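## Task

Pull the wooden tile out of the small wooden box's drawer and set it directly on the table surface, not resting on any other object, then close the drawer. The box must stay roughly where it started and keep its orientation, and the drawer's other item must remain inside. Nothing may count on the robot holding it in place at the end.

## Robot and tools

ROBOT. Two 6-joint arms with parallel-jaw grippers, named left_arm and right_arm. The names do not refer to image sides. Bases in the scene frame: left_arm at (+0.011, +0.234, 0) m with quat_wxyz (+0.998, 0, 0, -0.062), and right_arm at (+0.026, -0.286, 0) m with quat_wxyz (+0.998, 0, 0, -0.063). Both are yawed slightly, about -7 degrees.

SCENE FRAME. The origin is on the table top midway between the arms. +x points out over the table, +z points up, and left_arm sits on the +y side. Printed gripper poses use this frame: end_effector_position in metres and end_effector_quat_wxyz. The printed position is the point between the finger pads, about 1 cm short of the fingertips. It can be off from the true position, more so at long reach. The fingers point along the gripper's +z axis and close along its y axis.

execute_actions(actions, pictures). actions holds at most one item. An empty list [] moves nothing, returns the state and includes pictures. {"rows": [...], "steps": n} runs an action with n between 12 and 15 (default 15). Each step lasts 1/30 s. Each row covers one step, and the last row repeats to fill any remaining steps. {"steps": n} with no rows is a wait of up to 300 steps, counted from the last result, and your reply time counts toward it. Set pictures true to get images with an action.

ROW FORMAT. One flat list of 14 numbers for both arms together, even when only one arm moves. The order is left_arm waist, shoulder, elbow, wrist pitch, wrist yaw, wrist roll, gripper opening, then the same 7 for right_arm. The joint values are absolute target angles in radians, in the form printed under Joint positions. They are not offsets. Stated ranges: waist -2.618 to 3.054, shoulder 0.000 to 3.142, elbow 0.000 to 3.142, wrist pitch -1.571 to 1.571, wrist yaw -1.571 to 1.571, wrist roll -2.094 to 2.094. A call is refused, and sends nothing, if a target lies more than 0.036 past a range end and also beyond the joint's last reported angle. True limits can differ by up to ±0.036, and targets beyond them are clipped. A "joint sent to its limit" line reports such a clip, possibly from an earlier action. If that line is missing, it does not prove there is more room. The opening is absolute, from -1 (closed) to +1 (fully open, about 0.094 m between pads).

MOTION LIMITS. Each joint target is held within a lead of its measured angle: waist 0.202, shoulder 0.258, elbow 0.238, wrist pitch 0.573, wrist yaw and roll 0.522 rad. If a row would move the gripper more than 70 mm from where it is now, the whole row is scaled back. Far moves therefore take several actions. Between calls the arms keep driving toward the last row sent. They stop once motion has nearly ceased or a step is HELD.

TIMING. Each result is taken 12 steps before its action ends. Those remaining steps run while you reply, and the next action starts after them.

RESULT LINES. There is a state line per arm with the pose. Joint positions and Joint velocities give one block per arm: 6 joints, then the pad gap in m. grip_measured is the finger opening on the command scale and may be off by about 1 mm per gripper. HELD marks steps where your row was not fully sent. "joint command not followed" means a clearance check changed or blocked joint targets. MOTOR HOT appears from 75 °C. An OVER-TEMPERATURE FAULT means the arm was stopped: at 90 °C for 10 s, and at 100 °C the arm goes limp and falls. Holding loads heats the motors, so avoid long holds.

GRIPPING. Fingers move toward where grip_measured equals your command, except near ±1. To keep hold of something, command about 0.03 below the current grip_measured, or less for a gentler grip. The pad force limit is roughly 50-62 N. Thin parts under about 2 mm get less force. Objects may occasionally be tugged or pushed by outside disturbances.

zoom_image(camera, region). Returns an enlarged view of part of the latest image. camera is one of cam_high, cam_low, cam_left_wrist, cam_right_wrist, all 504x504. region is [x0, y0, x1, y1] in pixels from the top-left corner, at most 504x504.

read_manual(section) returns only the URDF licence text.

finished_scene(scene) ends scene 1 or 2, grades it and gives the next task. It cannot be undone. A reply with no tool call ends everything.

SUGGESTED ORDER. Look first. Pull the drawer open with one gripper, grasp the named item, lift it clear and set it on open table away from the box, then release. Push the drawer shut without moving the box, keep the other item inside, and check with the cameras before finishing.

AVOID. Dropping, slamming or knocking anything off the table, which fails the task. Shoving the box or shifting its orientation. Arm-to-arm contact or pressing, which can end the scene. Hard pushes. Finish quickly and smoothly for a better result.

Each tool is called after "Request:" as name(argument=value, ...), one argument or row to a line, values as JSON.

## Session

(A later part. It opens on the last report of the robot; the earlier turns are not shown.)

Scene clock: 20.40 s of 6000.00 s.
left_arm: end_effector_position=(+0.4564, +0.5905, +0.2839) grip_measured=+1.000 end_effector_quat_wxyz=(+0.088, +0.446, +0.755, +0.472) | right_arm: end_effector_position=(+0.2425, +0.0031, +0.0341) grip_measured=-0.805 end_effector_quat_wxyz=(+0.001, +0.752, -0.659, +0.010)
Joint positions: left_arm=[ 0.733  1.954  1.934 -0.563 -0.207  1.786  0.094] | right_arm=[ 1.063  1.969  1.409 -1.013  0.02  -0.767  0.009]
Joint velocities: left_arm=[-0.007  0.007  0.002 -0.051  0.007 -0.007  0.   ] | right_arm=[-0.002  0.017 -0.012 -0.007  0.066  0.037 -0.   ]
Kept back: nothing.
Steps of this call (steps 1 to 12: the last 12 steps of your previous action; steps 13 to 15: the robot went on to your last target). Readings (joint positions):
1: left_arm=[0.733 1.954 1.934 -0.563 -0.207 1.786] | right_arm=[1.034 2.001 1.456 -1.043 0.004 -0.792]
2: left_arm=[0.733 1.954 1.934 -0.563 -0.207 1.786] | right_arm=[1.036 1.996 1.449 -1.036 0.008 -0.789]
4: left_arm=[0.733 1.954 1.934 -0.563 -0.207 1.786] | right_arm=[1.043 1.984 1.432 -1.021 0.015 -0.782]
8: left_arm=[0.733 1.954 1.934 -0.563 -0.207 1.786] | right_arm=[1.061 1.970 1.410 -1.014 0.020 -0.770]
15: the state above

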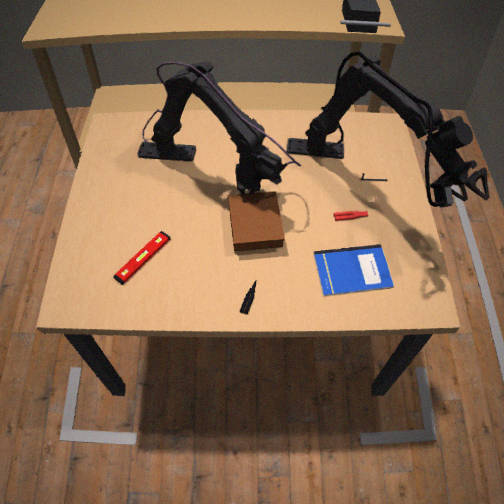

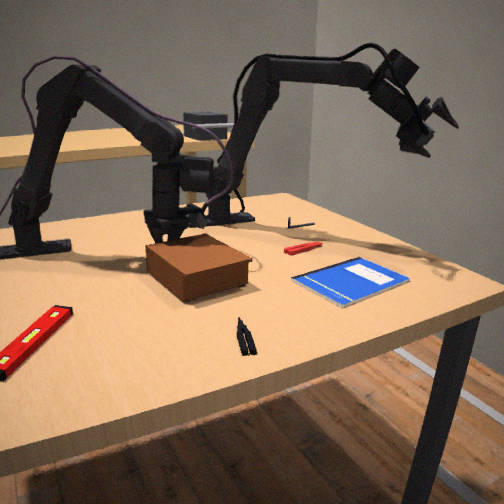

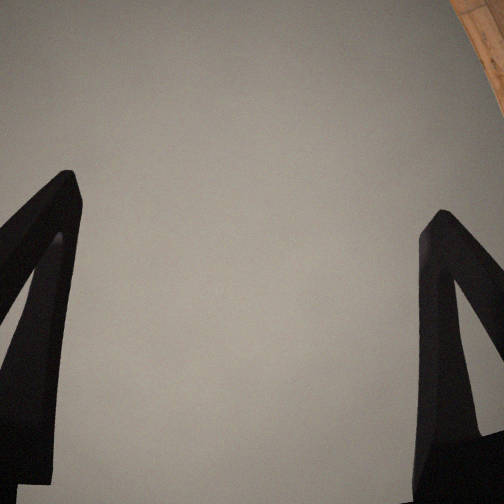

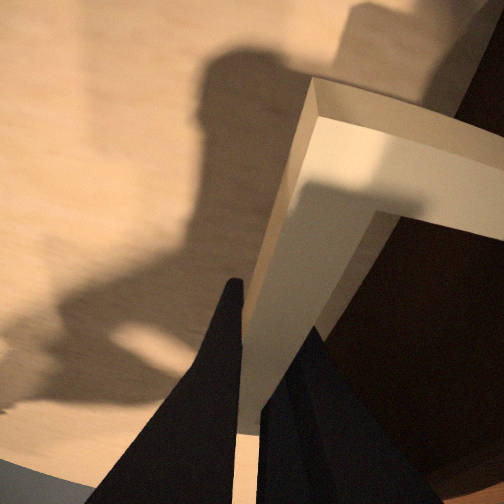

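Request:
execute_actions(
  actions=[
    {"rows":[[0.4,2.0,2.05,-1.2,0,0.5,1,1.05,1.98,1.43,-1.03,0,-0.79,-0.85],[0.4,2.0,2.05,-1.2,0,0.5,1,1.05,1.98,1.43,-1.03,0,-0.79,-0.85],[0.4,2.0,2.05,-1.2,0,0.5,1,1.04,1.99,1.445,-1.04,0,-0.82,-0.85],[0.4,2.0,2.05,-1.2,0,0.5,1,1.04,1.99,1.445,-1.04,0,-0.82,-0.85],[0.0,2.0,2.05,-1.4,0,-0.616,1,1.02,2.005,1.465,-1.05,0,-0.87,-0.85]],"steps":15},
  ],
)

Request:
execute_actions(
  actions=[
    {"rows":[[-0.1,2.05,2.08,-1.49,0,-0.616,1,1.02,2.005,1.465,-1.05,0,-0.87,-0.85]],"steps":15},
  ],
)

Request:
execute_actions(
  actions=[
    {"rows":[[-0.322,2.07,2.08,-1.49,0,-0.616,1,1.02,2.005,1.465,-1.05,0,-0.87,-0.85],[-0.322,2.07,2.08,-1.49,0,-0.616,1,1.02,2.005,1.465,-1.05,0,-0.87,-0.85],[-0.322,2.07,2.08,-1.49,0,-0.616,1,1.02,2.005,1.465,-1.05,0,-0.87,-0.85],[-0.322,2.07,2.08,-1.49,0,-0.616,1,1.02,2.005,1.465,-1.05,0,-0.87,-0.85],[-0.322,2.07,2.08,-1.49,0,-0.616,1,1.02,2.005,1.465,-1.05,0,-0.87,-0.85],[-0.322,2.07,2.08,-1.49,0,-0.616,1,1.02,2.005,1.465,-1.05,0,-0.87,-0.85],[-0.322,2.15,2.08,-1.49,0,-0.616,1,1.02,2.005,1.465,-1.05,0,-0.87,-0.85]],"steps":15},
  ],
)

Request:
execute_actions(
  actions=[
    {"steps":20},
  ],
  pictures=true,
)

Scene clock: 24.53 s of 6000.00 s.
left_arm: end_effector_position=(+0.4618, +0.5586, +0.2638) grip_measured=+1.000 end_effector_quat_wxyz=(+0.117, +0.432, +0.794, +0.412) | right_arm: end_effector_position=(+0.2432, +0.0029, +0.0344) grip_measured=-0.805 end_effector_quat_wxyz=(+0.001, +0.753, -0.657, +0.007)
Joint positions: left_arm=[ 0.689  1.965  1.963 -0.697 -0.179  1.644  0.094] | right_arm=[ 1.058  1.971  1.412 -1.016  0.014 -0.776  0.009]
Joint velocities: left_arm=[-0.72   0.12   0.188 -1.516  0.374 -1.37   0.   ] | right_arm=[-0.061  0.085  0.134 -0.271 -0.11  -0.183  0.001]
Steps of this call (steps 1 to 15: the robot went on to your last target; steps 16 to 90: nothing new was sent; then 1.03 s passed at rest; steps 91 to 93: the first 3 steps of this action). Readings (joint positions):
91: left_arm=[0.725 1.957 1.944 -0.597 -0.200 1.744] | right_arm=[1.061 1.969 1.409 -1.013 0.020 -0.768]
92: left_arm=[0.711 1.961 1.955 -0.647 -0.191 1.694] | right_arm=[1.060 1.969 1.409 -1.013 0.017 -0.770]
93: the state above

Scene clock: 25.03 s of 6000.00 s.
left_arm: end_effector_position=(+0.4549, +0.2074, +0.1680) grip_measured=+1.000 end_effector_quat_wxyz=(+0.108, +0.382, +0.916, +0.060) | right_arm: end_effector_position=(+0.2457, -0.0013, +0.0343) grip_measured=-0.805 end_effector_quat_wxyz=(+0.017, +0.766, -0.643, -0.005)
Joint positions: left_arm=[ 0.043  2.038  2.016 -1.305 -0.047  0.714  0.094] | right_arm=[ 1.032  1.99   1.439 -1.053 -0.011 -0.84   0.009]
Joint velocities: left_arm=[-1.521  0.183  0.232 -0.711  0.139 -2.234  0.   ] | right_arm=[-0.007 -0.012 -0.017 -0.007 -0.007  0.007 -0.   ]
Steps of this call (steps 1 to 12: the last 12 steps of your previous action; steps 13 to 15: the first 3 steps of this action). Readings (joint positions):
13: left_arm=[0.150 2.023 1.994 -1.249 -0.057 0.863] | right_arm=[1.033 1.990 1.439 -1.053 -0.011 -0.839]
14: left_arm=[0.096 2.031 2.007 -1.281 -0.052 0.790] | right_arm=[1.033 1.990 1.439 -1.053 -0.011 -0.840]
15: the state above

Scene clock: 25.53 s of 6000.00 s.
left_arm: end_effector_position=(+0.4031, +0.1166, +0.1576) grip_measured=+1.000 end_effector_quat_wxyz=(+0.038, -0.094, +0.995, -0.007) | right_arm: end_effector_position=(+0.2457, -0.0013, +0.0343) grip_measured=-0.805 end_effector_quat_wxyz=(+0.017, +0.766, -0.642, -0.005)
Joint positions: left_arm=[-0.176  2.063  2.038 -1.471 -0.016 -0.489  0.094] | right_arm=[ 1.032  1.99   1.439 -1.053 -0.011 -0.841  0.009]
Joint velocities: left_arm=[-1.302  0.076  0.002 -0.022 -0.022 -0.813  0.   ] | right_arm=[-0.012 -0.007  0.007 -0.007  0.022 -0.022 -0.001]
Steps of this call (steps 1 to 12: the last 12 steps of your previous action; steps 13 to 15: the first 3 steps of this action). Readings (joint positions):
13: left_arm=[-0.113 2.059 2.038 -1.470 -0.004 -0.430] | right_arm=[1.032 1.990 1.439 -1.053 -0.011 -0.841]
14: left_arm=[-0.137 2.060 2.038 -1.471 -0.013 -0.462] | right_arm=[1.032 1.990 1.439 -1.053 -0.011 -0.841]
15: the state above

Scene clock: 26.20 s of 6000.00 s.
left_arm: end_effector_position=(+0.3829, +0.0548, +0.1188) grip_measured=+1.000 end_effector_quat_wxyz=(-0.013, -0.080, +0.997, +0.001) | right_arm: end_effector_position=(+0.2457, -0.0013, +0.0343) grip_measured=-0.805 end_effector_quat_wxyz=(+0.017, +0.766, -0.642, -0.005)
Joint positions: left_arm=[-0.322  2.171  2.052 -1.476  0.012 -0.607  0.094] | right_arm=[ 1.032  1.99   1.439 -1.053 -0.011 -0.841  0.009]
Joint velocities: left_arm=[-0.037 -0.002  0.012 -0.007  0.051 -0.007  0.   ] | right_arm=[-0.017 -0.007 -0.002  0.051  0.022  0.007 -0.001]
Kept back: nothing.
Steps of this call (steps 1 to 12: the last 12 steps of your previous action; steps 13 to 20: the robot went on to your last target). Readings (joint positions):
1: left_arm=[-0.223 2.066 2.038 -1.471 -0.016 -0.513] | right_arm=[1.032 1.990 1.439 -1.053 -0.011 -0.841]
2: left_arm=[-0.269 2.069 2.038 -1.471 -0.011 -0.532] | right_arm=[1.032 1.990 1.439 -1.053 -0.011 -0.841]
4: left_arm=[-0.339 2.083 2.043 -1.475 0.003 -0.558] | right_arm=[1.032 1.990 1.439 -1.053 -0.011 -0.841]
8: left_arm=[-0.356 2.142 2.052 -1.476 0.015 -0.587] | right_arm=[1.032 1.990 1.439 -1.053 -0.011 -0.841]
20: the state above

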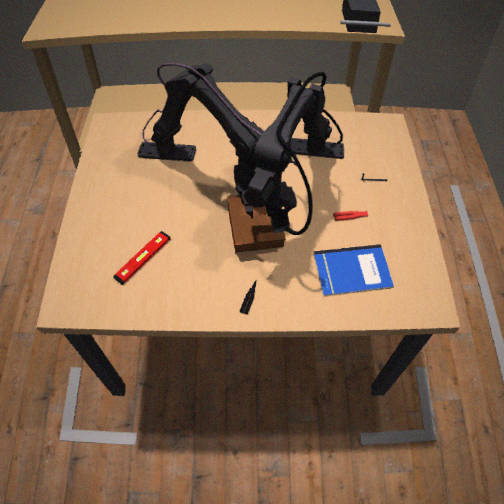

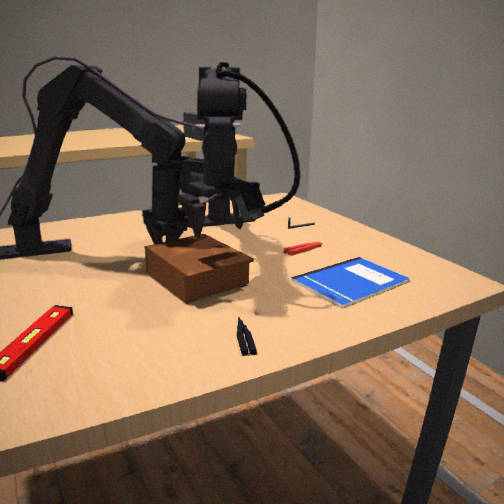

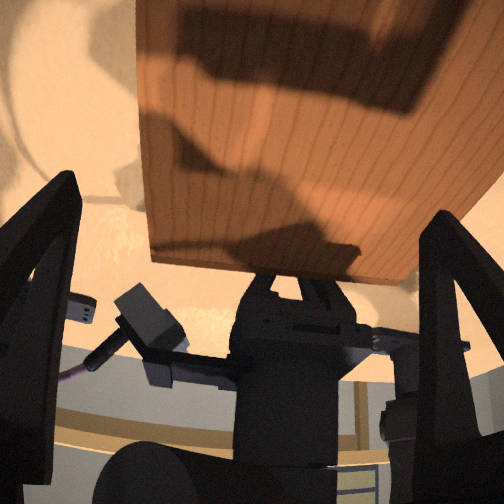

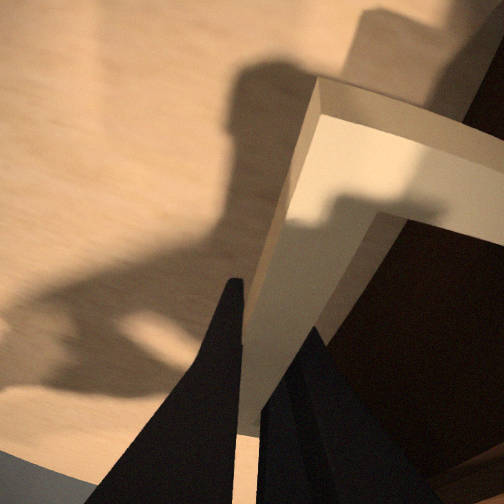

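Request:
execute_actions(
  actions=[
    {"rows":[[-0.361,2.15,2.05,-1.45,0,-0.655,0.28,1.032,1.99,1.44,-1.05,0,-0.85,-0.85],[-0.361,2.15,2.05,-1.45,0,-0.655,0.28,1.032,1.99,1.44,-1.05,0,-0.85,-0.85],[-0.361,2.15,2.05,-1.45,0,-0.655,0.28,1.032,1.99,1.44,-1.05,0,-0.85,-0.85],[-0.361,2.15,2.05,-1.45,0,-0.655,0.28,1.032,1.99,1.44,-1.05,0,-0.85,-0.85],[-0.361,2.15,1.94,-1.33,0,-0.655,0.28,1.032,1.99,1.44,-1.05,0,-0.85,-0.85]],"steps":15},
  ],
)

Request:
execute_actions(
  actions=[
    {"steps":15},
  ],
  pictures=true,
)

Scene clock: 27.70 s of 6000.00 s.
left_arm: end_effector_position=(+0.3811, +0.0502, +0.1188) grip_measured=+0.347 end_effector_quat_wxyz=(-0.012, -0.084, +0.996, +0.001) | right_arm: end_effector_position=(+0.2457, -0.0013, +0.0343) grip_measured=-0.805 end_effector_quat_wxyz=(+0.017, +0.766, -0.642, -0.005)
Joint positions: left_arm=[-0.335  2.171  2.052 -1.475  0.01  -0.627  0.063] | right_arm=[ 1.032  1.99   1.439 -1.053 -0.011 -0.841  0.009]
Joint velocities: left_arm=[-0.193 -0.002  0.002  0.051 -0.051 -0.125 -0.129] | right_arm=[-0.017 -0.037 -0.012 -0.125 -0.037  0.007  0.   ]
Steps of this call (steps 1 to 15: the robot went on to your last target; steps 16 to 42: nothing new was sent; steps 43 to 45: the first 3 steps of this action). Readings (joint positions):
43: left_arm=[-0.324 2.171 2.052 -1.476 0.011 -0.615] | right_arm=[1.032 1.990 1.439 -1.053 -0.011 -0.841]
44: left_arm=[-0.329 2.171 2.052 -1.476 0.010 -0.622] | right_arm=[1.032 1.990 1.439 -1.053 -0.011 -0.841]
45: the state above

Scene clock: 28.20 s of 6000.00 s.
left_arm: end_effector_position=(+0.3805, +0.0388, +0.0938) grip_measured=+0.282 end_effector_quat_wxyz=(-0.006, -0.081, +0.997, -0.003) | right_arm: end_effector_position=(+0.2457, -0.0013, +0.0343) grip_measured=-0.805 end_effector_quat_wxyz=(+0.017, +0.766, -0.642, -0.005)
Joint positions: left_arm=[-0.36   2.166  1.946 -1.357  0.01  -0.647  0.06 ] | right_arm=[ 1.032  1.99   1.439 -1.053 -0.011 -0.841  0.009]
Joint velocities: left_arm=[ 0.007  0.002  0.007  0.11   0.022 -0.022  0.001] | right_arm=[-0.022  0.027  0.002 -0.037  0.007 -0.022  0.   ]
Kept back: nothing.
Steps of this call (steps 1 to 12: the last 12 steps of your previous action; steps 13 to 15: the robot went on to your last target). Readings (joint positions):
1: left_arm=[-0.342 2.171 2.052 -1.474 0.010 -0.631] | right_arm=[1.032 1.990 1.439 -1.053 -0.011 -0.841]
2: left_arm=[-0.348 2.165 2.031 -1.452 0.010 -0.635] | right_arm=[1.032 1.990 1.439 -1.053 -0.011 -0.841]
4: left_arm=[-0.357 2.159 1.984 -1.413 0.010 -0.639] | right_arm=[1.032 1.990 1.439 -1.053 -0.011 -0.841]
8: left_arm=[-0.360 2.166 1.947 -1.382 0.010 -0.644] | right_arm=[1.032 1.990 1.439 -1.053 -0.011 -0.841]
15: the state above

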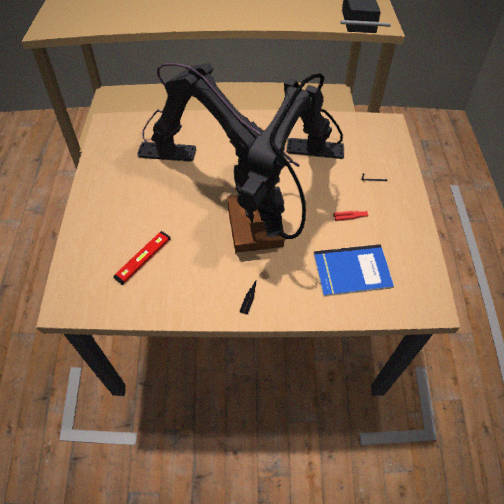

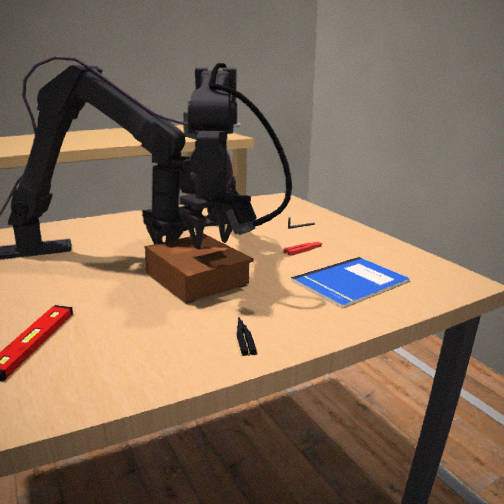

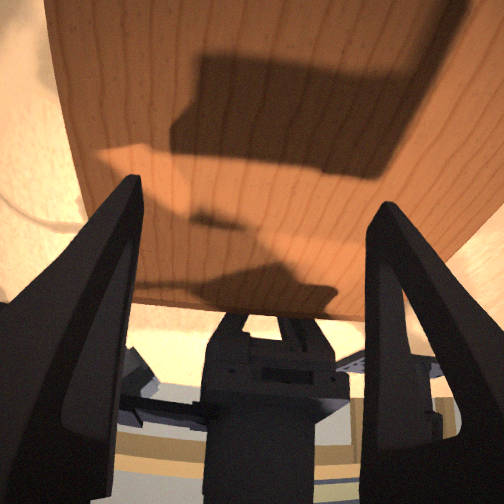

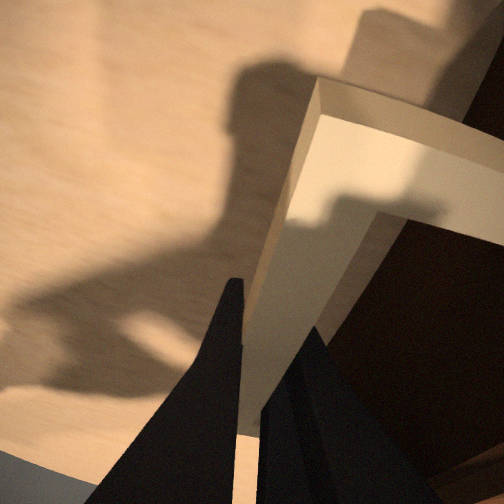

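Request:
execute_actions(
  actions=[
    {"rows":[[-0.361,2.152,1.91,-1.31,0,-0.655,0.28,1.032,1.99,1.44,-1.05,0,-0.85,-0.85],[-0.361,2.152,1.91,-1.31,0,-0.655,0.28,1.032,1.99,1.44,-1.05,0,-0.85,-0.85],[-0.361,2.154,1.88,-1.28,0,-0.655,0.28,1.032,1.99,1.44,-1.05,0,-0.85,-0.85],[-0.361,2.154,1.88,-1.28,0,-0.655,0.28,1.032,1.99,1.44,-1.05,0,-0.85,-0.85],[-0.361,2.156,1.85,-1.25,0,-0.655,0.28,1.032,1.99,1.44,-1.05,0,-0.85,-0.85],[-0.361,2.156,1.85,-1.25,0,-0.655,0.28,1.032,1.99,1.44,-1.05,0,-0.85,-0.85],[-0.361,2.158,1.82,-1.22,0,-0.655,0.28,1.032,1.99,1.44,-1.05,0,-0.85,-0.85]],"steps":15},
  ],
)

Request:
execute_actions(
  actions=[
    {"steps":15},
  ],
)

Scene clock: 29.13 s of 6000.00 s.
left_arm: end_effector_position=(+0.3812, +0.0385, +0.0887) grip_measured=+0.282 end_effector_quat_wxyz=(-0.004, -0.081, +0.997, -0.003) | right_arm: end_effector_position=(+0.2457, -0.0013, +0.0343) grip_measured=-0.805 end_effector_quat_wxyz=(+0.017, +0.766, -0.642, -0.005)
Joint positions: left_arm=[-0.36   2.166  1.926 -1.334  0.01  -0.648  0.06 ] | right_arm=[ 1.032  1.99   1.439 -1.053 -0.011 -0.841  0.009]
Joint velocities: left_arm=[ 0.002 -0.007 -0.408  0.315  0.037 -0.037 -0.001] | right_arm=[-0.012 -0.017  0.002 -0.037 -0.081 -0.022  0.001]
Steps of this call (steps 1 to 15: the robot went on to your last target; steps 16 to 25: nothing new was sent; steps 26 to 28: the first 3 steps of this action). Readings (joint positions):
26: left_arm=[-0.360 2.166 1.942 -1.348 0.010 -0.648] | right_arm=[1.032 1.990 1.439 -1.053 -0.011 -0.841]
27: left_arm=[-0.360 2.166 1.937 -1.344 0.010 -0.648] | right_arm=[1.032 1.990 1.439 -1.053 -0.011 -0.841]
28: the state above

Scene clock: 29.63 s of 6000.00 s.
left_arm: end_effector_position=(+0.3793, +0.0399, +0.0740) grip_measured=+0.282 end_effector_quat_wxyz=(-0.005, -0.083, +0.997, -0.003) | right_arm: end_effector_position=(+0.2457, -0.0013, +0.0343) grip_measured=-0.805 end_effector_quat_wxyz=(+0.017, +0.766, -0.642, -0.005)
Joint positions: left_arm=[-0.359  2.158  1.855 -1.272  0.01  -0.65   0.06 ] | right_arm=[ 1.032  1.99   1.439 -1.053 -0.011 -0.841  0.009]
Joint velocities: left_arm=[-0.027  0.007 -0.012 -0.007  0.007 -0.007 -0.001] | right_arm=[-0.002 -0.027  0.012 -0.007  0.037  0.007  0.   ]
Kept back: nothing.
Steps of this call (steps 1 to 12: the last 12 steps of your previous action; steps 13 to 15: the robot went on to your last target). Readings (joint positions):
1: left_arm=[-0.360 2.166 1.914 -1.327 0.010 -0.648] | right_arm=[1.032 1.990 1.439 -1.053 -0.011 -0.841]
2: left_arm=[-0.360 2.166 1.897 -1.315 0.010 -0.648] | right_arm=[1.032 1.990 1.439 -1.053 -0.011 -0.841]
4: left_arm=[-0.360 2.166 1.867 -1.296 0.011 -0.649] | right_arm=[1.032 1.990 1.439 -1.053 -0.011 -0.841]
8: left_arm=[-0.359 2.158 1.856 -1.273 0.010 -0.650] | right_arm=[1.032 1.990 1.439 -1.053 -0.011 -0.841]
15: the state above

Request:
execute_actions(
  actions=[
    {"rows":[[-0.361,2.17,1.81,-1.23,0,-0.655,0.28,1.032,1.99,1.44,-1.05,0,-0.84,-0.85],[-0.361,2.18,1.81,-1.23,0,-0.655,0.28,1.032,1.99,1.44,-1.05,0,-0.84,-0.85],[-0.361,2.19,1.81,-1.23,0,-0.655,0.28,1.032,1.99,1.44,-1.05,0,-0.84,-0.85],[-0.361,2.19,1.81,-1.23,0,-0.655,0.28,1.045,1.975,1.42,-1.043,0,-0.825,-0.85],[-0.361,2.19,1.81,-1.23,0,-0.655,0.28,1.045,1.975,1.42,-1.043,0,-0.825,-0.85],[-0.361,2.19,1.81,-1.23,0,-0.655,0.28,1.06,1.957,1.397,-1.034,0,-0.807,-0.85],[-0.361,2.19,1.81,-1.23,0,-0.655,0.28,1.06,1.957,1.397,-1.034,0,-0.807,-0.85],[-0.361,2.19,1.81,-1.23,0,-0.655,0.28,1.075,1.939,1.374,-1.026,0,-0.79,-0.85],[-0.361,2.19,1.81,-1.23,0,-0.655,0.28,1.075,1.939,1.374,-1.026,0,-0.79,-0.85],[-0.361,2.19,1.81,-1.23,0,-0.655,0.28,1.09,1.921,1.351,-1.017,0,-0.772,-0.85],[-0.361,2.19,1.81,-1.23,0,-0.655,0.28,1.09,1.921,1.351,-1.017,0,-0.772,-0.85],[-0.361,2.19,1.81,-1.23,0,-0.655,0.28,1.105,1.903,1.328,-1.009,0,-0.754,-0.85],[-0.361,2.19,1.81,-1.23,0,-0.655,0.28,1.105,1.903,1.328,-1.009,0,-0.754,-0.85],[-0.361,2.19,1.81,-1.23,0,-0.655,0.28,1.122,1.885,1.305,-1.0,0,-0.736,-0.85]],"steps":15},
  ],
)

Request:
execute_actions(
  actions=[
    {"steps":18},
  ],
  pictures=true,
)

Scene clock: 31.57 s of 6000.00 s.
left_arm: end_effector_position=(+0.3793, +0.0399, +0.0740) grip_measured=+0.282 end_effector_quat_wxyz=(-0.005, -0.083, +0.997, -0.003) | right_arm: end_effector_position=(+0.2457, -0.0013, +0.0343) grip_measured=-0.805 end_effector_quat_wxyz=(+0.017, +0.765, -0.643, -0.005)
Joint positions: left_arm=[-0.359  2.158  1.855 -1.272  0.01  -0.651  0.06 ] | right_arm=[ 1.032  1.99   1.439 -1.053 -0.011 -0.839  0.009]
Joint velocities: left_arm=[-0.027 -0.007 -0.012  0.022  0.037 -0.095 -0.001] | right_arm=[ 0.002 -0.032  0.002 -0.007  0.007  0.037 -0.   ]
Steps of this call (steps 1 to 15: the robot went on to your last target; steps 16 to 55: nothing new was sent; steps 56 to 58: the first 3 steps of this action). Readings (joint positions):
56: left_arm=[-0.359 2.158 1.855 -1.272 0.010 -0.651] | right_arm=[1.032 1.990 1.439 -1.053 -0.011 -0.840]
57: left_arm=[-0.359 2.158 1.855 -1.272 0.010 -0.651] | right_arm=[1.032 1.990 1.439 -1.053 -0.011 -0.839]
58: the state above

Scene clock: 32.17 s of 6000.00 s.
left_arm: end_effector_position=(+0.3768, +0.0400, +0.0735) grip_measured=+0.282 end_effector_quat_wxyz=(-0.009, -0.084, +0.996, -0.002) | right_arm: end_effector_position=(+0.2398, +0.0014, +0.0340) grip_measured=-0.806 end_effector_quat_wxyz=(-0.026, +0.756, -0.654, +0.031)
Joint positions: left_arm=[-0.361  2.158  1.852 -1.278  0.013 -0.653  0.06 ] | right_arm=[ 1.089  1.916  1.332 -0.941  0.068 -0.754  0.009]
Joint velocities: left_arm=[ 0.017 -0.002 -0.002  0.007 -0.066 -0.037  0.001] | right_arm=[-0.027  0.007 -0.012  0.007  0.051  0.022  0.001]
Kept back: nothing.
Steps of this call (steps 1 to 12: the last 12 steps of your previous action; steps 13 to 18: the robot went on to your last target). Readings (joint positions):
1: left_arm=[-0.359 2.158 1.855 -1.272 0.010 -0.651] | right_arm=[1.033 1.990 1.439 -1.053 -0.010 -0.836]
2: left_arm=[-0.359 2.158 1.855 -1.272 0.010 -0.651] | right_arm=[1.035 1.990 1.439 -1.053 -0.007 -0.834]
4: left_arm=[-0.359 2.158 1.855 -1.272 0.010 -0.651] | right_arm=[1.040 1.983 1.429 -1.042 0.003 -0.826]
8: left_arm=[-0.359 2.158 1.853 -1.272 0.010 -0.652] | right_arm=[1.057 1.955 1.389 -0.999 0.031 -0.804]
18: the state above

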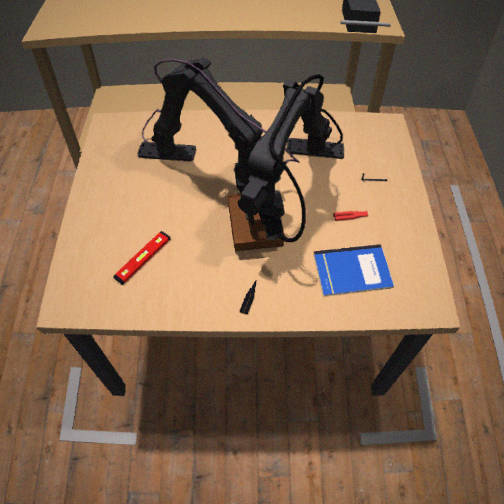

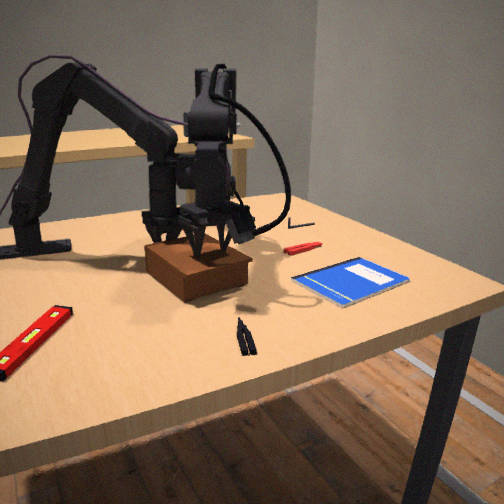

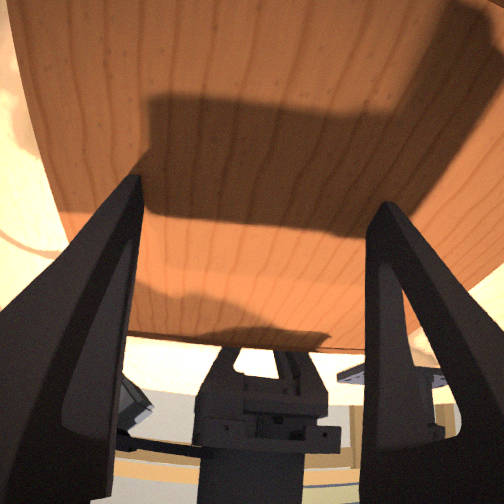

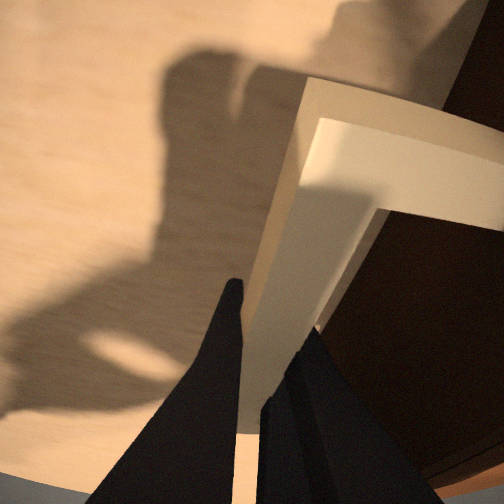

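Request:
execute_actions(
  actions=[
    {"rows":[[-0.361,2.21,1.79,-1.23,0,-0.655,0.28,1.04,1.975,1.43,-1.04,0,-0.82,-0.85],[-0.361,2.21,1.79,-1.23,0,-0.655,0.28,1.04,1.975,1.43,-1.04,0,-0.82,-0.85],[-0.361,2.24,1.77,-1.23,0,-0.655,0.28,1.035,1.975,1.44,-1.04,0,-0.83,-0.85],[-0.361,2.24,1.77,-1.23,0,-0.655,0.28,1.035,1.975,1.44,-1.04,0,-0.83,-0.85],[-0.361,2.24,1.77,-1.23,0,-0.655,0.28,1.035,1.975,1.44,-1.04,0,-0.83,-0.85],[-0.361,2.24,1.77,-1.23,0,-0.655,0.28,1.035,1.975,1.44,-1.04,0,-0.83,-0.62]],"steps":15},
  ],
)

Request:
execute_actions(
  actions=[
    {"rows":[[-0.361,2.24,1.77,-1.23,0,-0.655,0.28,1.04,1.965,1.42,-1.05,0,-0.82,-0.62],[-0.361,2.24,1.77,-1.23,0,-0.655,0.28,1.045,1.955,1.405,-1.05,0,-0.815,-0.62],[-0.361,2.24,1.77,-1.23,0,-0.655,0.28,1.05,1.945,1.39,-1.05,0,-0.81,-0.62],[-0.361,2.24,1.77,-1.23,0,-0.655,0.28,1.055,1.935,1.375,-1.05,0,-0.805,-0.62],[-0.361,2.24,1.77,-1.23,0,-0.655,0.28,1.06,1.925,1.36,-1.05,0,-0.8,-0.62],[-0.361,2.24,1.77,-1.23,0,-0.655,0.28,1.065,1.915,1.345,-1.05,0,-0.795,-0.62],[-0.361,2.24,1.77,-1.23,0,-0.655,0.28,1.07,1.905,1.33,-1.05,0,-0.79,-0.62],[-0.361,2.24,1.77,-1.23,0,-0.655,0.28,1.075,1.895,1.315,-1.05,0,-0.785,-0.62],[-0.361,2.24,1.77,-1.23,0,-0.655,0.28,1.08,1.885,1.3,-1.05,0,-0.78,-0.62]],"steps":15},
  ],
)

Request:
execute_actions(
  actions=[
    {"steps":18},
  ],
  pictures=true,
)

Scene clock: 35.03 s of 6000.00 s.
left_arm: end_effector_position=(+0.3759, +0.0404, +0.0720) grip_measured=+0.282 end_effector_quat_wxyz=(-0.010, -0.084, +0.996, -0.001) | right_arm: end_effector_position=(+0.2407, +0.0011, +0.0341) grip_measured=-0.805 end_effector_quat_wxyz=(-0.002, +0.757, -0.653, +0.010)
Joint positions: left_arm=[-0.361  2.158  1.846 -1.276  0.013 -0.653  0.06 ] | right_arm=[ 1.064  1.955  1.388 -1.002  0.021 -0.781  0.009]
Joint velocities: left_arm=[-0.002  0.007 -0.081  0.007  0.022  0.007  0.001] | right_arm=[-0.217  0.271  0.418 -0.564 -0.491 -0.256  0.   ]
Steps of this call (steps 1 to 15: the robot went on to your last target; steps 16 to 83: nothing new was sent; steps 84 to 86: the first 3 steps of this action). Readings (joint positions):
84: left_arm=[-0.361 2.158 1.849 -1.278 0.013 -0.653] | right_arm=[1.082 1.926 1.347 -0.955 0.061 -0.763]
85: left_arm=[-0.361 2.158 1.849 -1.277 0.013 -0.653] | right_arm=[1.072 1.943 1.371 -0.982 0.040 -0.772]
86: the state above

Scene clock: 35.53 s of 6000.00 s.
left_arm: end_effector_position=(+0.3759, +0.0404, +0.0718) grip_measured=+0.282 end_effector_quat_wxyz=(-0.010, -0.084, +0.996, -0.001) | right_arm: end_effector_position=(+0.2417, -0.0026, +0.0328) grip_measured=-0.623 end_effector_quat_wxyz=(+0.014, +0.762, -0.647, -0.001)
Joint positions: left_arm=[-0.361  2.158  1.846 -1.275  0.013 -0.653  0.06 ] | right_arm=[ 1.043  1.974  1.41  -1.034 -0.003 -0.818  0.018]
Joint velocities: left_arm=[-0.012 -0.007  0.012 -0.007 -0.037  0.007  0.   ] | right_arm=[-0.007  0.012  0.007 -0.022 -0.066 -0.081 -0.001]
Steps of this call (steps 1 to 12: the last 12 steps of your previous action; steps 13 to 15: the first 3 steps of this action). Readings (joint positions):
13: left_arm=[-0.361 2.158 1.846 -1.275 0.013 -0.653] | right_arm=[1.043 1.974 1.410 -1.031 -0.003 -0.818]
14: left_arm=[-0.361 2.158 1.846 -1.275 0.013 -0.653] | right_arm=[1.043 1.974 1.410 -1.032 -0.003 -0.818]
15: the state above

Scene clock: 36.13 s of 6000.00 s.
left_arm: end_effector_position=(+0.3759, +0.0404, +0.0718) grip_measured=+0.282 end_effector_quat_wxyz=(-0.010, -0.084, +0.996, -0.001) | right_arm: end_effector_position=(+0.2362, -0.0071, +0.0324) grip_measured=-0.622 end_effector_quat_wxyz=(-0.007, +0.760, -0.650, +0.014)
Joint positions: left_arm=[-0.361  2.158  1.846 -1.275  0.013 -0.653  0.06 ] | right_arm=[ 1.064  1.916  1.326 -0.97   0.029 -0.79   0.018]
Joint velocities: left_arm=[ 0.002  0.022 -0.007 -0.022  0.11   0.007 -0.   ] | right_arm=[-0.002  0.017  0.012  0.022  0.007 -0.007  0.001]
Kept back: nothing.
Steps of this call (steps 1 to 12: the last 12 steps of your previous action; steps 13 to 18: the robot went on to your last target). Readings (joint positions):
1: left_arm=[-0.361 2.158 1.846 -1.275 0.013 -0.653] | right_arm=[1.044 1.972 1.406 -1.033 -0.003 -0.817]
2: left_arm=[-0.361 2.158 1.846 -1.275 0.013 -0.653] | right_arm=[1.045 1.967 1.397 -1.033 -0.003 -0.816]
4: left_arm=[-0.361 2.158 1.846 -1.275 0.013 -0.653] | right_arm=[1.050 1.951 1.372 -1.018 0.004 -0.811]
8: left_arm=[-0.361 2.158 1.846 -1.275 0.013 -0.653] | right_arm=[1.062 1.920 1.333 -0.978 0.023 -0.798]
18: the state above

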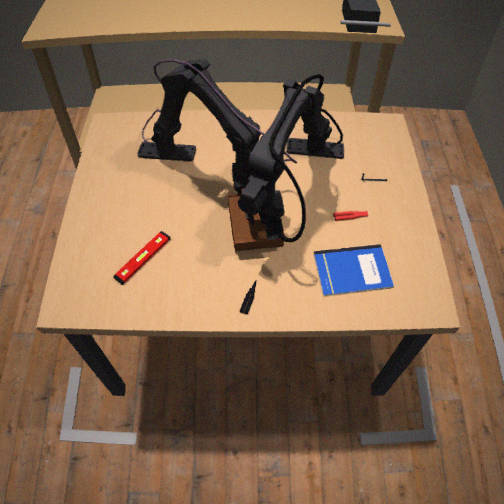

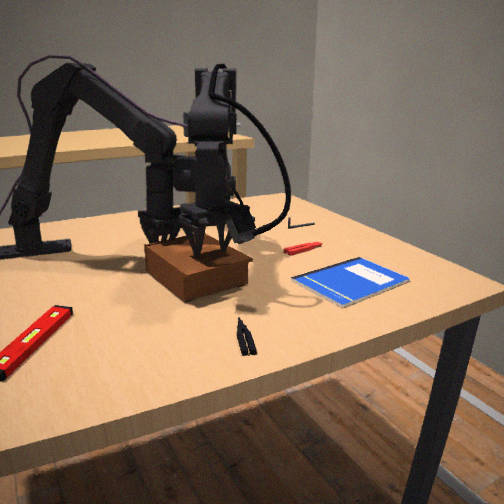

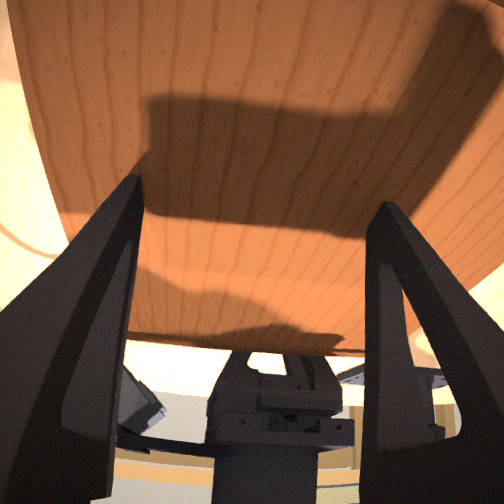

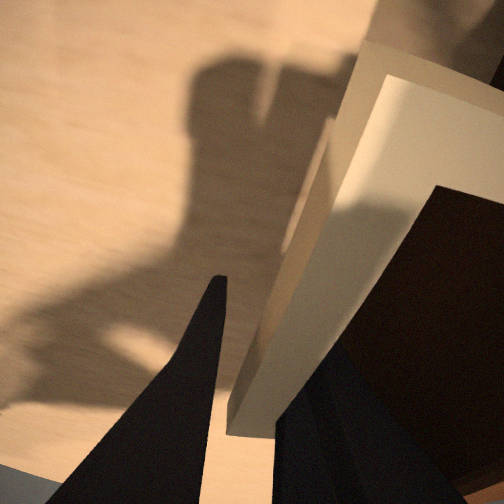

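Request:
execute_actions(
  actions=[
    {"rows":[[-0.361,2.24,1.77,-1.23,0,-0.655,0.28,1.085,1.885,1.3,-1.07,-0.02,-0.78,-0.62],[-0.361,2.24,1.77,-1.23,0,-0.655,0.28,1.09,1.885,1.3,-1.09,-0.04,-0.78,-0.62],[-0.361,2.24,1.77,-1.23,0,-0.655,0.28,1.095,1.885,1.3,-1.11,-0.06,-0.78,-0.62],[-0.361,2.24,1.77,-1.23,0,-0.655,0.28,1.10,1.885,1.3,-1.13,-0.08,-0.78,-0.62],[-0.361,2.24,1.77,-1.23,0,-0.655,0.28,1.105,1.885,1.3,-1.15,-0.10,-0.78,-0.62],[-0.361,2.24,1.77,-1.23,0,-0.655,0.28,1.11,1.885,1.3,-1.17,-0.12,-0.78,-0.62]],"steps":15},
  ],
)

Request:
execute_actions(
  actions=[
    {"steps":18},
  ],
  pictures=true,
)

Scene clock: 37.27 s of 6000.00 s.
left_arm: end_effector_position=(+0.3759, +0.0404, +0.0718) grip_measured=+0.282 end_effector_quat_wxyz=(-0.010, -0.084, +0.996, -0.001) | right_arm: end_effector_position=(+0.2356, -0.0069, +0.0324) grip_measured=-0.622 end_effector_quat_wxyz=(-0.006, +0.760, -0.649, +0.014)
Joint positions: left_arm=[-0.361  2.158  1.846 -1.275  0.013 -0.653  0.06 ] | right_arm=[ 1.066  1.916  1.326 -0.971  0.029 -0.789  0.018]
Joint velocities: left_arm=[ 0.007  0.007  0.007  0.022 -0.081 -0.066 -0.001] | right_arm=[-0.007 -0.002 -0.002  0.051 -0.007  0.007 -0.001]
Steps of this call (steps 1 to 15: the robot went on to your last target; steps 16 to 31: nothing new was sent; steps 32 to 34: the first 3 steps of this action). Readings (joint positions):
32: left_arm=[-0.361 2.158 1.846 -1.275 0.013 -0.653] | right_arm=[1.065 1.916 1.326 -0.970 0.029 -0.790]
33: left_arm=[-0.361 2.158 1.846 -1.275 0.013 -0.653] | right_arm=[1.066 1.916 1.326 -0.970 0.029 -0.789]
34: the state above

Scene clock: 37.87 s of 6000.00 s.
left_arm: end_effector_position=(+0.3759, +0.0404, +0.0718) grip_measured=+0.282 end_effector_quat_wxyz=(-0.010, -0.084, +0.996, -0.001) | right_arm: end_effector_position=(+0.2133, -0.0104, +0.0328) grip_measured=-0.621 end_effector_quat_wxyz=(+0.027, +0.765, -0.643, -0.010)
Joint positions: left_arm=[-0.361  2.158  1.846 -1.275  0.013 -0.653  0.06 ] | right_arm=[ 1.085  1.916  1.326 -1.034 -0.024 -0.786  0.018]
Joint velocities: left_arm=[-0.002  0.012 -0.051 -0.037 -0.007  0.022 -0.   ] | right_arm=[-0.002 -0.012 -0.007 -0.022 -0.066  0.007 -0.   ]
Kept back: nothing.
Steps of this call (steps 1 to 12: the last 12 steps of your previous action; steps 13 to 18: the robot went on to your last target). Readings (joint positions):
1: left_arm=[-0.361 2.158 1.846 -1.275 0.013 -0.653] | right_arm=[1.067 1.916 1.326 -0.972 0.029 -0.789]
2: left_arm=[-0.361 2.158 1.846 -1.275 0.013 -0.653] | right_arm=[1.068 1.916 1.326 -0.973 0.028 -0.788]
4: left_arm=[-0.361 2.158 1.846 -1.275 0.013 -0.653] | right_arm=[1.071 1.916 1.326 -0.984 0.020 -0.788]
8: left_arm=[-0.361 2.158 1.846 -1.275 0.013 -0.653] | right_arm=[1.082 1.916 1.326 -1.016 -0.002 -0.786]
18: the state above

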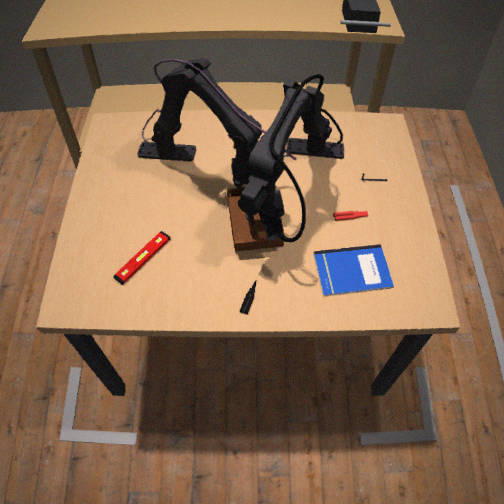

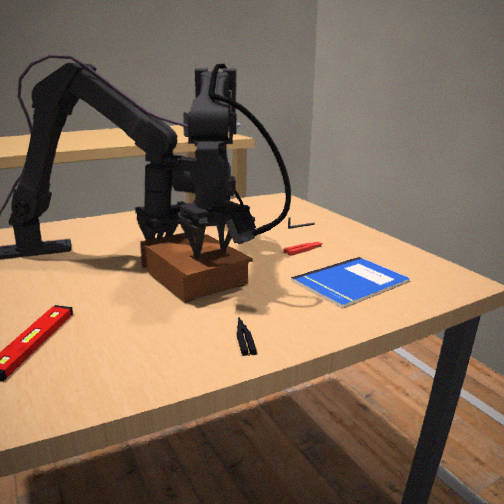

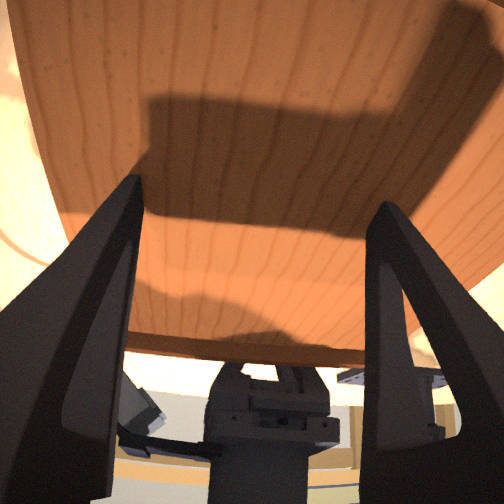

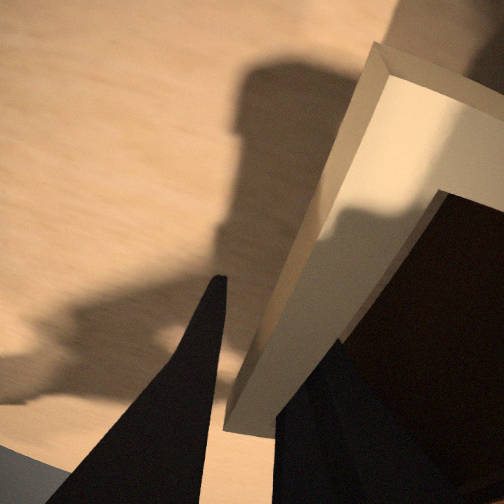

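Request:
execute_actions(
  actions=[
    {"rows":[[-0.361,2.24,1.77,-1.23,0,-0.655,0.28,1.115,1.88,1.29,-1.16,-0.11,-0.77,-0.62],[-0.361,2.24,1.77,-1.23,0,-0.655,0.28,1.115,1.88,1.29,-1.16,-0.11,-0.77,-0.62],[-0.361,2.24,1.77,-1.23,0,-0.655,0.28,1.125,1.87,1.28,-1.15,-0.11,-0.75,-0.62],[-0.361,2.24,1.77,-1.23,0,-0.655,0.28,1.125,1.87,1.28,-1.15,-0.11,-0.75,-0.62],[-0.361,2.24,1.77,-1.23,0,-0.655,0.28,1.135,1.86,1.27,-1.14,-0.1,-0.74,-0.62],[-0.361,2.24,1.77,-1.23,0,-0.655,0.28,1.135,1.86,1.27,-1.14,-0.1,-0.74,-0.62],[-0.361,2.24,1.77,-1.23,0,-0.655,0.28,1.145,1.853,1.26,-1.13,-0.1,-0.73,-0.62],[-0.361,2.24,1.77,-1.23,0,-0.655,0.28,1.145,1.853,1.26,-1.13,-0.1,-0.73,-0.62],[-0.361,2.24,1.77,-1.23,0,-0.655,0.28,1.155,1.846,1.25,-1.12,-0.1,-0.72,-0.62],[-0.361,2.24,1.77,-1.23,0,-0.655,0.28,1.155,1.846,1.25,-1.12,-0.1,-0.72,-0.62],[-0.361,2.24,1.77,-1.23,0,-0.655,0.28,1.165,1.84,1.243,-1.115,-0.1,-0.71,-0.62],[-0.361,2.24,1.77,-1.23,0,-0.655,0.28,1.165,1.84,1.243,-1.115,-0.1,-0.71,-0.62],[-0.361,2.24,1.77,-1.23,0,-0.655,0.28,1.175,1.835,1.237,-1.11,-0.1,-0.70,-0.62]],"steps":15},
  ],
)

Request:
execute_actions(
  actions=[
    {"rows":[[-0.361,2.24,1.77,-1.23,0,-0.655,0.28,1.18,1.83,1.23,-1.105,-0.1,-0.695,-0.62],[-0.361,2.24,1.77,-1.23,0,-0.655,0.28,1.18,1.83,1.23,-1.105,-0.1,-0.695,-0.62],[-0.361,2.24,1.77,-1.23,0,-0.655,0.28,1.19,1.822,1.22,-1.095,-0.1,-0.685,-0.62],[-0.361,2.24,1.77,-1.23,0,-0.655,0.28,1.19,1.822,1.22,-1.095,-0.1,-0.685,-0.62],[-0.361,2.24,1.77,-1.23,0,-0.655,0.28,1.2,1.814,1.21,-1.085,-0.09,-0.675,-0.62],[-0.361,2.24,1.77,-1.23,0,-0.655,0.28,1.2,1.814,1.21,-1.085,-0.09,-0.675,-0.62],[-0.361,2.24,1.77,-1.23,0,-0.655,0.28,1.21,1.806,1.2,-1.075,-0.09,-0.665,-0.62],[-0.361,2.24,1.77,-1.23,0,-0.655,0.28,1.21,1.806,1.2,-1.075,-0.09,-0.665,-0.62],[-0.361,2.24,1.77,-1.23,0,-0.655,0.28,1.22,1.798,1.19,-1.065,-0.08,-0.655,-0.62],[-0.361,2.24,1.77,-1.23,0,-0.655,0.28,1.22,1.798,1.19,-1.065,-0.08,-0.655,-0.62],[-0.361,2.24,1.77,-1.23,0,-0.655,0.28,1.23,1.79,1.18,-1.06,-0.08,-0.64,-0.62]],"steps":15},
  ],
)

Request:
execute_actions(
  actions=[
    {"steps":18},
  ],
  pictures=true,
)

Scene clock: 40.20 s of 6000.00 s.
left_arm: end_effector_position=(+0.3759, +0.0404, +0.0718) grip_measured=+0.282 end_effector_quat_wxyz=(-0.010, -0.084, +0.996, -0.001) | right_arm: end_effector_position=(+0.2121, -0.0104, +0.0331) grip_measured=-0.621 end_effector_quat_wxyz=(+0.027, +0.763, -0.645, -0.010)
Joint positions: left_arm=[-0.361  2.158  1.846 -1.275  0.013 -0.653  0.06 ] | right_arm=[ 1.088  1.912  1.322 -1.034 -0.025 -0.778  0.018]
Joint velocities: left_arm=[-0.007 -0.012 -0.002 -0.081 -0.051 -0.11  -0.   ] | right_arm=[ 0.051 -0.095 -0.149  0.183  0.037  0.198  0.   ]
Steps of this call (steps 1 to 15: the robot went on to your last target; steps 16 to 67: nothing new was sent; steps 68 to 70: the first 3 steps of this action). Readings (joint positions):
68: left_arm=[-0.361 2.158 1.846 -1.275 0.013 -0.653] | right_arm=[1.086 1.915 1.326 -1.036 -0.026 -0.784]
69: left_arm=[-0.361 2.158 1.846 -1.275 0.013 -0.653] | right_arm=[1.086 1.914 1.326 -1.036 -0.026 -0.782]
70: the state above

Scene clock: 40.70 s of 6000.00 s.
left_arm: end_effector_position=(+0.3759, +0.0404, +0.0718) grip_measured=+0.282 end_effector_quat_wxyz=(-0.010, -0.084, +0.996, -0.001) | right_arm: end_effector_position=(+0.1949, -0.0122, +0.0329) grip_measured=-0.621 end_effector_quat_wxyz=(+0.018, +0.761, -0.648, +0.008)
Joint positions: left_arm=[-0.361  2.158  1.846 -1.275  0.013 -0.653  0.06 ] | right_arm=[ 1.148  1.862  1.255 -1.003  0.011 -0.71   0.018]
Joint velocities: left_arm=[ 0.012 -0.007  0.007 -0.11  -0.051  0.037 -0.001] | right_arm=[ 0.09  -0.095 -0.129 -0.022  0.007  0.051 -0.001]
Steps of this call (steps 1 to 12: the last 12 steps of your previous action; steps 13 to 15: the first 3 steps of this action). Readings (joint positions):
13: left_arm=[-0.361 2.158 1.846 -1.275 0.013 -0.653] | right_arm=[1.143 1.866 1.261 -1.005 0.010 -0.717]
14: left_arm=[-0.361 2.158 1.846 -1.275 0.013 -0.653] | right_arm=[1.145 1.864 1.259 -1.005 0.010 -0.714]
15: the state above

Scene clock: 41.30 s of 6000.00 s.
left_arm: end_effector_position=(+0.3755, +0.0405, +0.0718) grip_measured=+0.282 end_effector_quat_wxyz=(-0.011, -0.083, +0.996, -0.001) | right_arm: end_effector_position=(+0.1874, -0.0114, +0.0328) grip_measured=-0.621 end_effector_quat_wxyz=(-0.001, +0.756, -0.654, +0.026)
Joint positions: left_arm=[-0.361  2.158  1.846 -1.276  0.013 -0.652  0.06 ] | right_arm=[ 1.192  1.824  1.206 -0.962  0.05  -0.651  0.018]
Joint velocities: left_arm=[-0.027 -0.012  0.002 -0.081 -0.051 -0.037  0.   ] | right_arm=[-0.007  0.007  0.002  0.037 -0.066 -0.051 -0.001]
Kept back: nothing.
Steps of this call (steps 1 to 12: the last 12 steps of your previous action; steps 13 to 18: the robot went on to your last target). Readings (joint positions):
1: left_arm=[-0.361 2.158 1.846 -1.275 0.013 -0.653] | right_arm=[1.151 1.859 1.251 -1.003 0.011 -0.706]
2: left_arm=[-0.361 2.158 1.846 -1.275 0.013 -0.653] | right_arm=[1.156 1.855 1.246 -1.001 0.012 -0.702]
4: left_arm=[-0.361 2.158 1.846 -1.275 0.013 -0.653] | right_arm=[1.166 1.847 1.236 -0.996 0.017 -0.693]
8: left_arm=[-0.361 2.158 1.846 -1.275 0.013 -0.652] | right_arm=[1.182 1.832 1.216 -0.976 0.036 -0.672]
18: the state above

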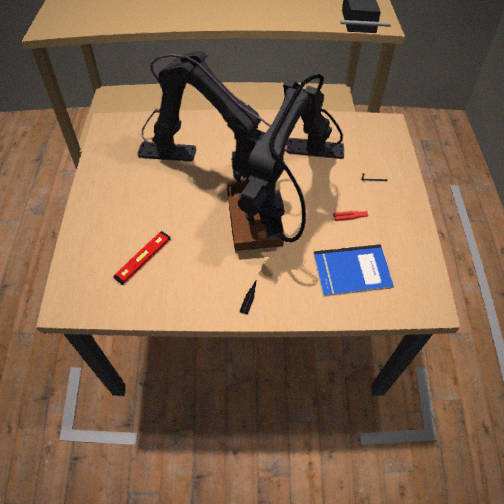

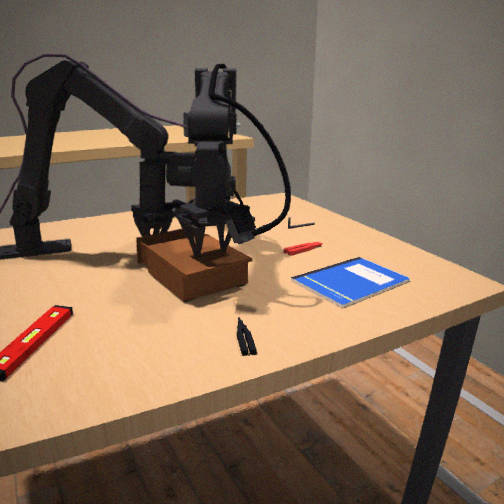

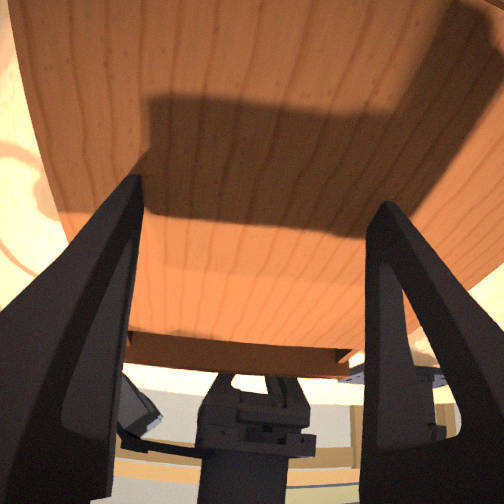

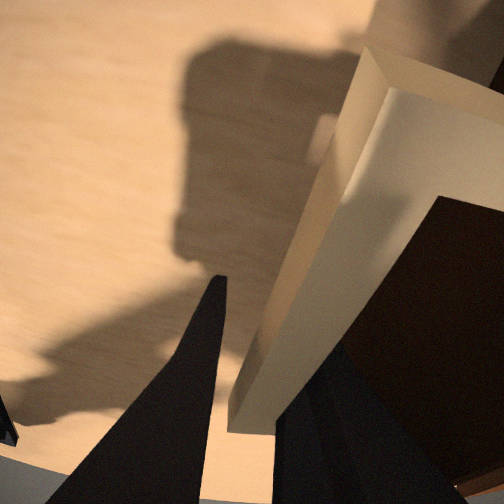

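Request:
execute_actions(
  actions=[
    {"rows":[[-0.361,2.24,1.77,-1.23,0,-0.655,0.28,1.23,1.79,1.18,-1.08,-0.1,-0.65,-0.62],[-0.361,2.24,1.77,-1.23,0,-0.655,0.28,1.23,1.79,1.18,-1.1,-0.11,-0.65,-0.62],[-0.361,2.24,1.77,-1.23,0,-0.655,0.28,1.23,1.79,1.18,-1.12,-0.12,-0.65,-0.62],[-0.361,2.24,1.77,-1.23,0,-0.655,0.28,1.23,1.79,1.18,-1.14,-0.14,-0.65,-0.62],[-0.361,2.24,1.77,-1.23,0,-0.655,0.28,1.23,1.79,1.18,-1.16,-0.15,-0.65,-0.62],[-0.361,2.24,1.77,-1.23,0,-0.655,0.28,1.23,1.79,1.18,-1.18,-0.16,-0.65,-0.62],[-0.361,2.24,1.77,-1.23,0,-0.655,0.28,1.23,1.79,1.18,-1.2,-0.18,-0.65,-0.62]],"steps":15},
  ],
)

Request:
execute_actions(
  actions=[
    {"steps":20},
  ],
  pictures=true,
)

Scene clock: 42.00 s of 6000.00 s.
left_arm: end_effector_position=(+0.3755, +0.0405, +0.0718) grip_measured=+0.282 end_effector_quat_wxyz=(-0.011, -0.083, +0.996, -0.001) | right_arm: end_effector_position=(+0.1871, -0.0117, +0.0328) grip_measured=-0.621 end_effector_quat_wxyz=(+0.000, +0.756, -0.654, +0.025)
Joint positions: left_arm=[-0.361  2.158  1.846 -1.276  0.013 -0.652  0.06 ] | right_arm=[ 1.192  1.824  1.206 -0.963  0.049 -0.651  0.018]
Joint velocities: left_arm=[-0.022 -0.002 -0.002 -0.066  0.022 -0.007 -0.001] | right_arm=[-0.012 -0.012  0.012 -0.037 -0.037  0.022  0.   ]
Steps of this call (steps 1 to 15: the robot went on to your last target; steps 16 to 18: nothing new was sent; steps 19 to 21: the first 3 steps of this action). Readings (joint positions):
19: left_arm=[-0.361 2.158 1.846 -1.276 0.013 -0.652] | right_arm=[1.192 1.824 1.206 -0.962 0.051 -0.651]
20: left_arm=[-0.361 2.158 1.846 -1.276 0.013 -0.652] | right_arm=[1.192 1.824 1.206 -0.962 0.050 -0.651]
21: the state above

Scene clock: 42.67 s of 6000.00 s.
left_arm: end_effector_position=(+0.3755, +0.0405, +0.0718) grip_measured=+0.282 end_effector_quat_wxyz=(-0.011, -0.083, +0.996, -0.001) | right_arm: end_effector_position=(+0.1559, -0.0165, +0.0351) grip_measured=-0.621 end_effector_quat_wxyz=(+0.048, +0.761, -0.646, -0.018)
Joint positions: left_arm=[-0.361  2.158  1.846 -1.276  0.013 -0.652  0.06 ] | right_arm=[ 1.212  1.82   1.206 -1.042 -0.057 -0.651  0.018]
Joint velocities: left_arm=[ 0.007 -0.012 -0.007  0.066  0.051 -0.007  0.001] | right_arm=[-0.007  0.002 -0.027 -0.007  0.051 -0.051  0.   ]
Kept back: nothing.
Steps of this call (steps 1 to 12: the last 12 steps of your previous action; steps 13 to 20: the robot went on to your last target). Readings (joint positions):
1: left_arm=[-0.361 2.158 1.846 -1.276 0.013 -0.652] | right_arm=[1.192 1.824 1.206 -0.966 0.045 -0.651]
2: left_arm=[-0.361 2.158 1.846 -1.276 0.013 -0.652] | right_arm=[1.193 1.824 1.206 -0.976 0.031 -0.651]
4: left_arm=[-0.361 2.158 1.846 -1.276 0.013 -0.652] | right_arm=[1.200 1.824 1.206 -1.007 -0.012 -0.651]
8: left_arm=[-0.361 2.158 1.846 -1.276 0.013 -0.652] | right_arm=[1.212 1.820 1.206 -1.042 -0.056 -0.651]
20: the state above

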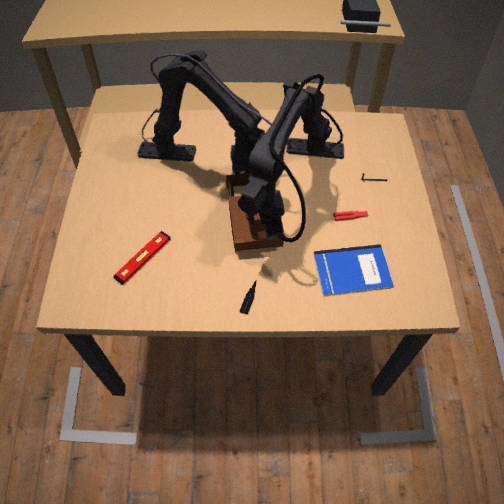

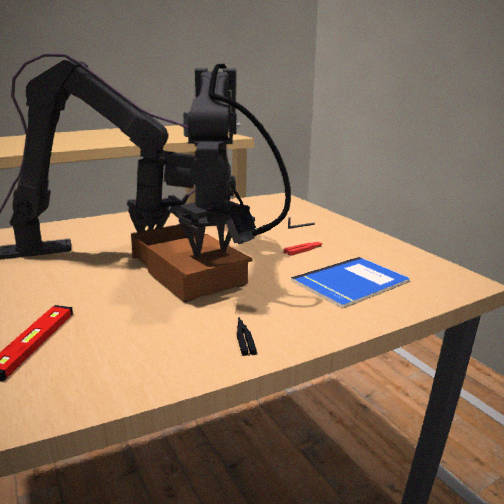

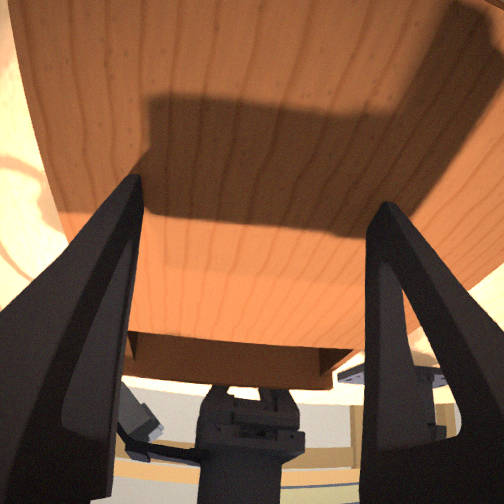

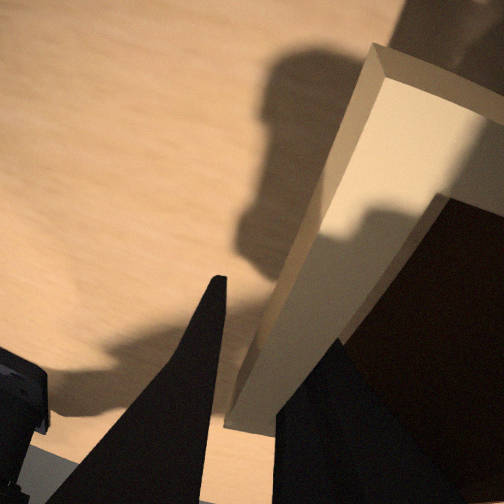

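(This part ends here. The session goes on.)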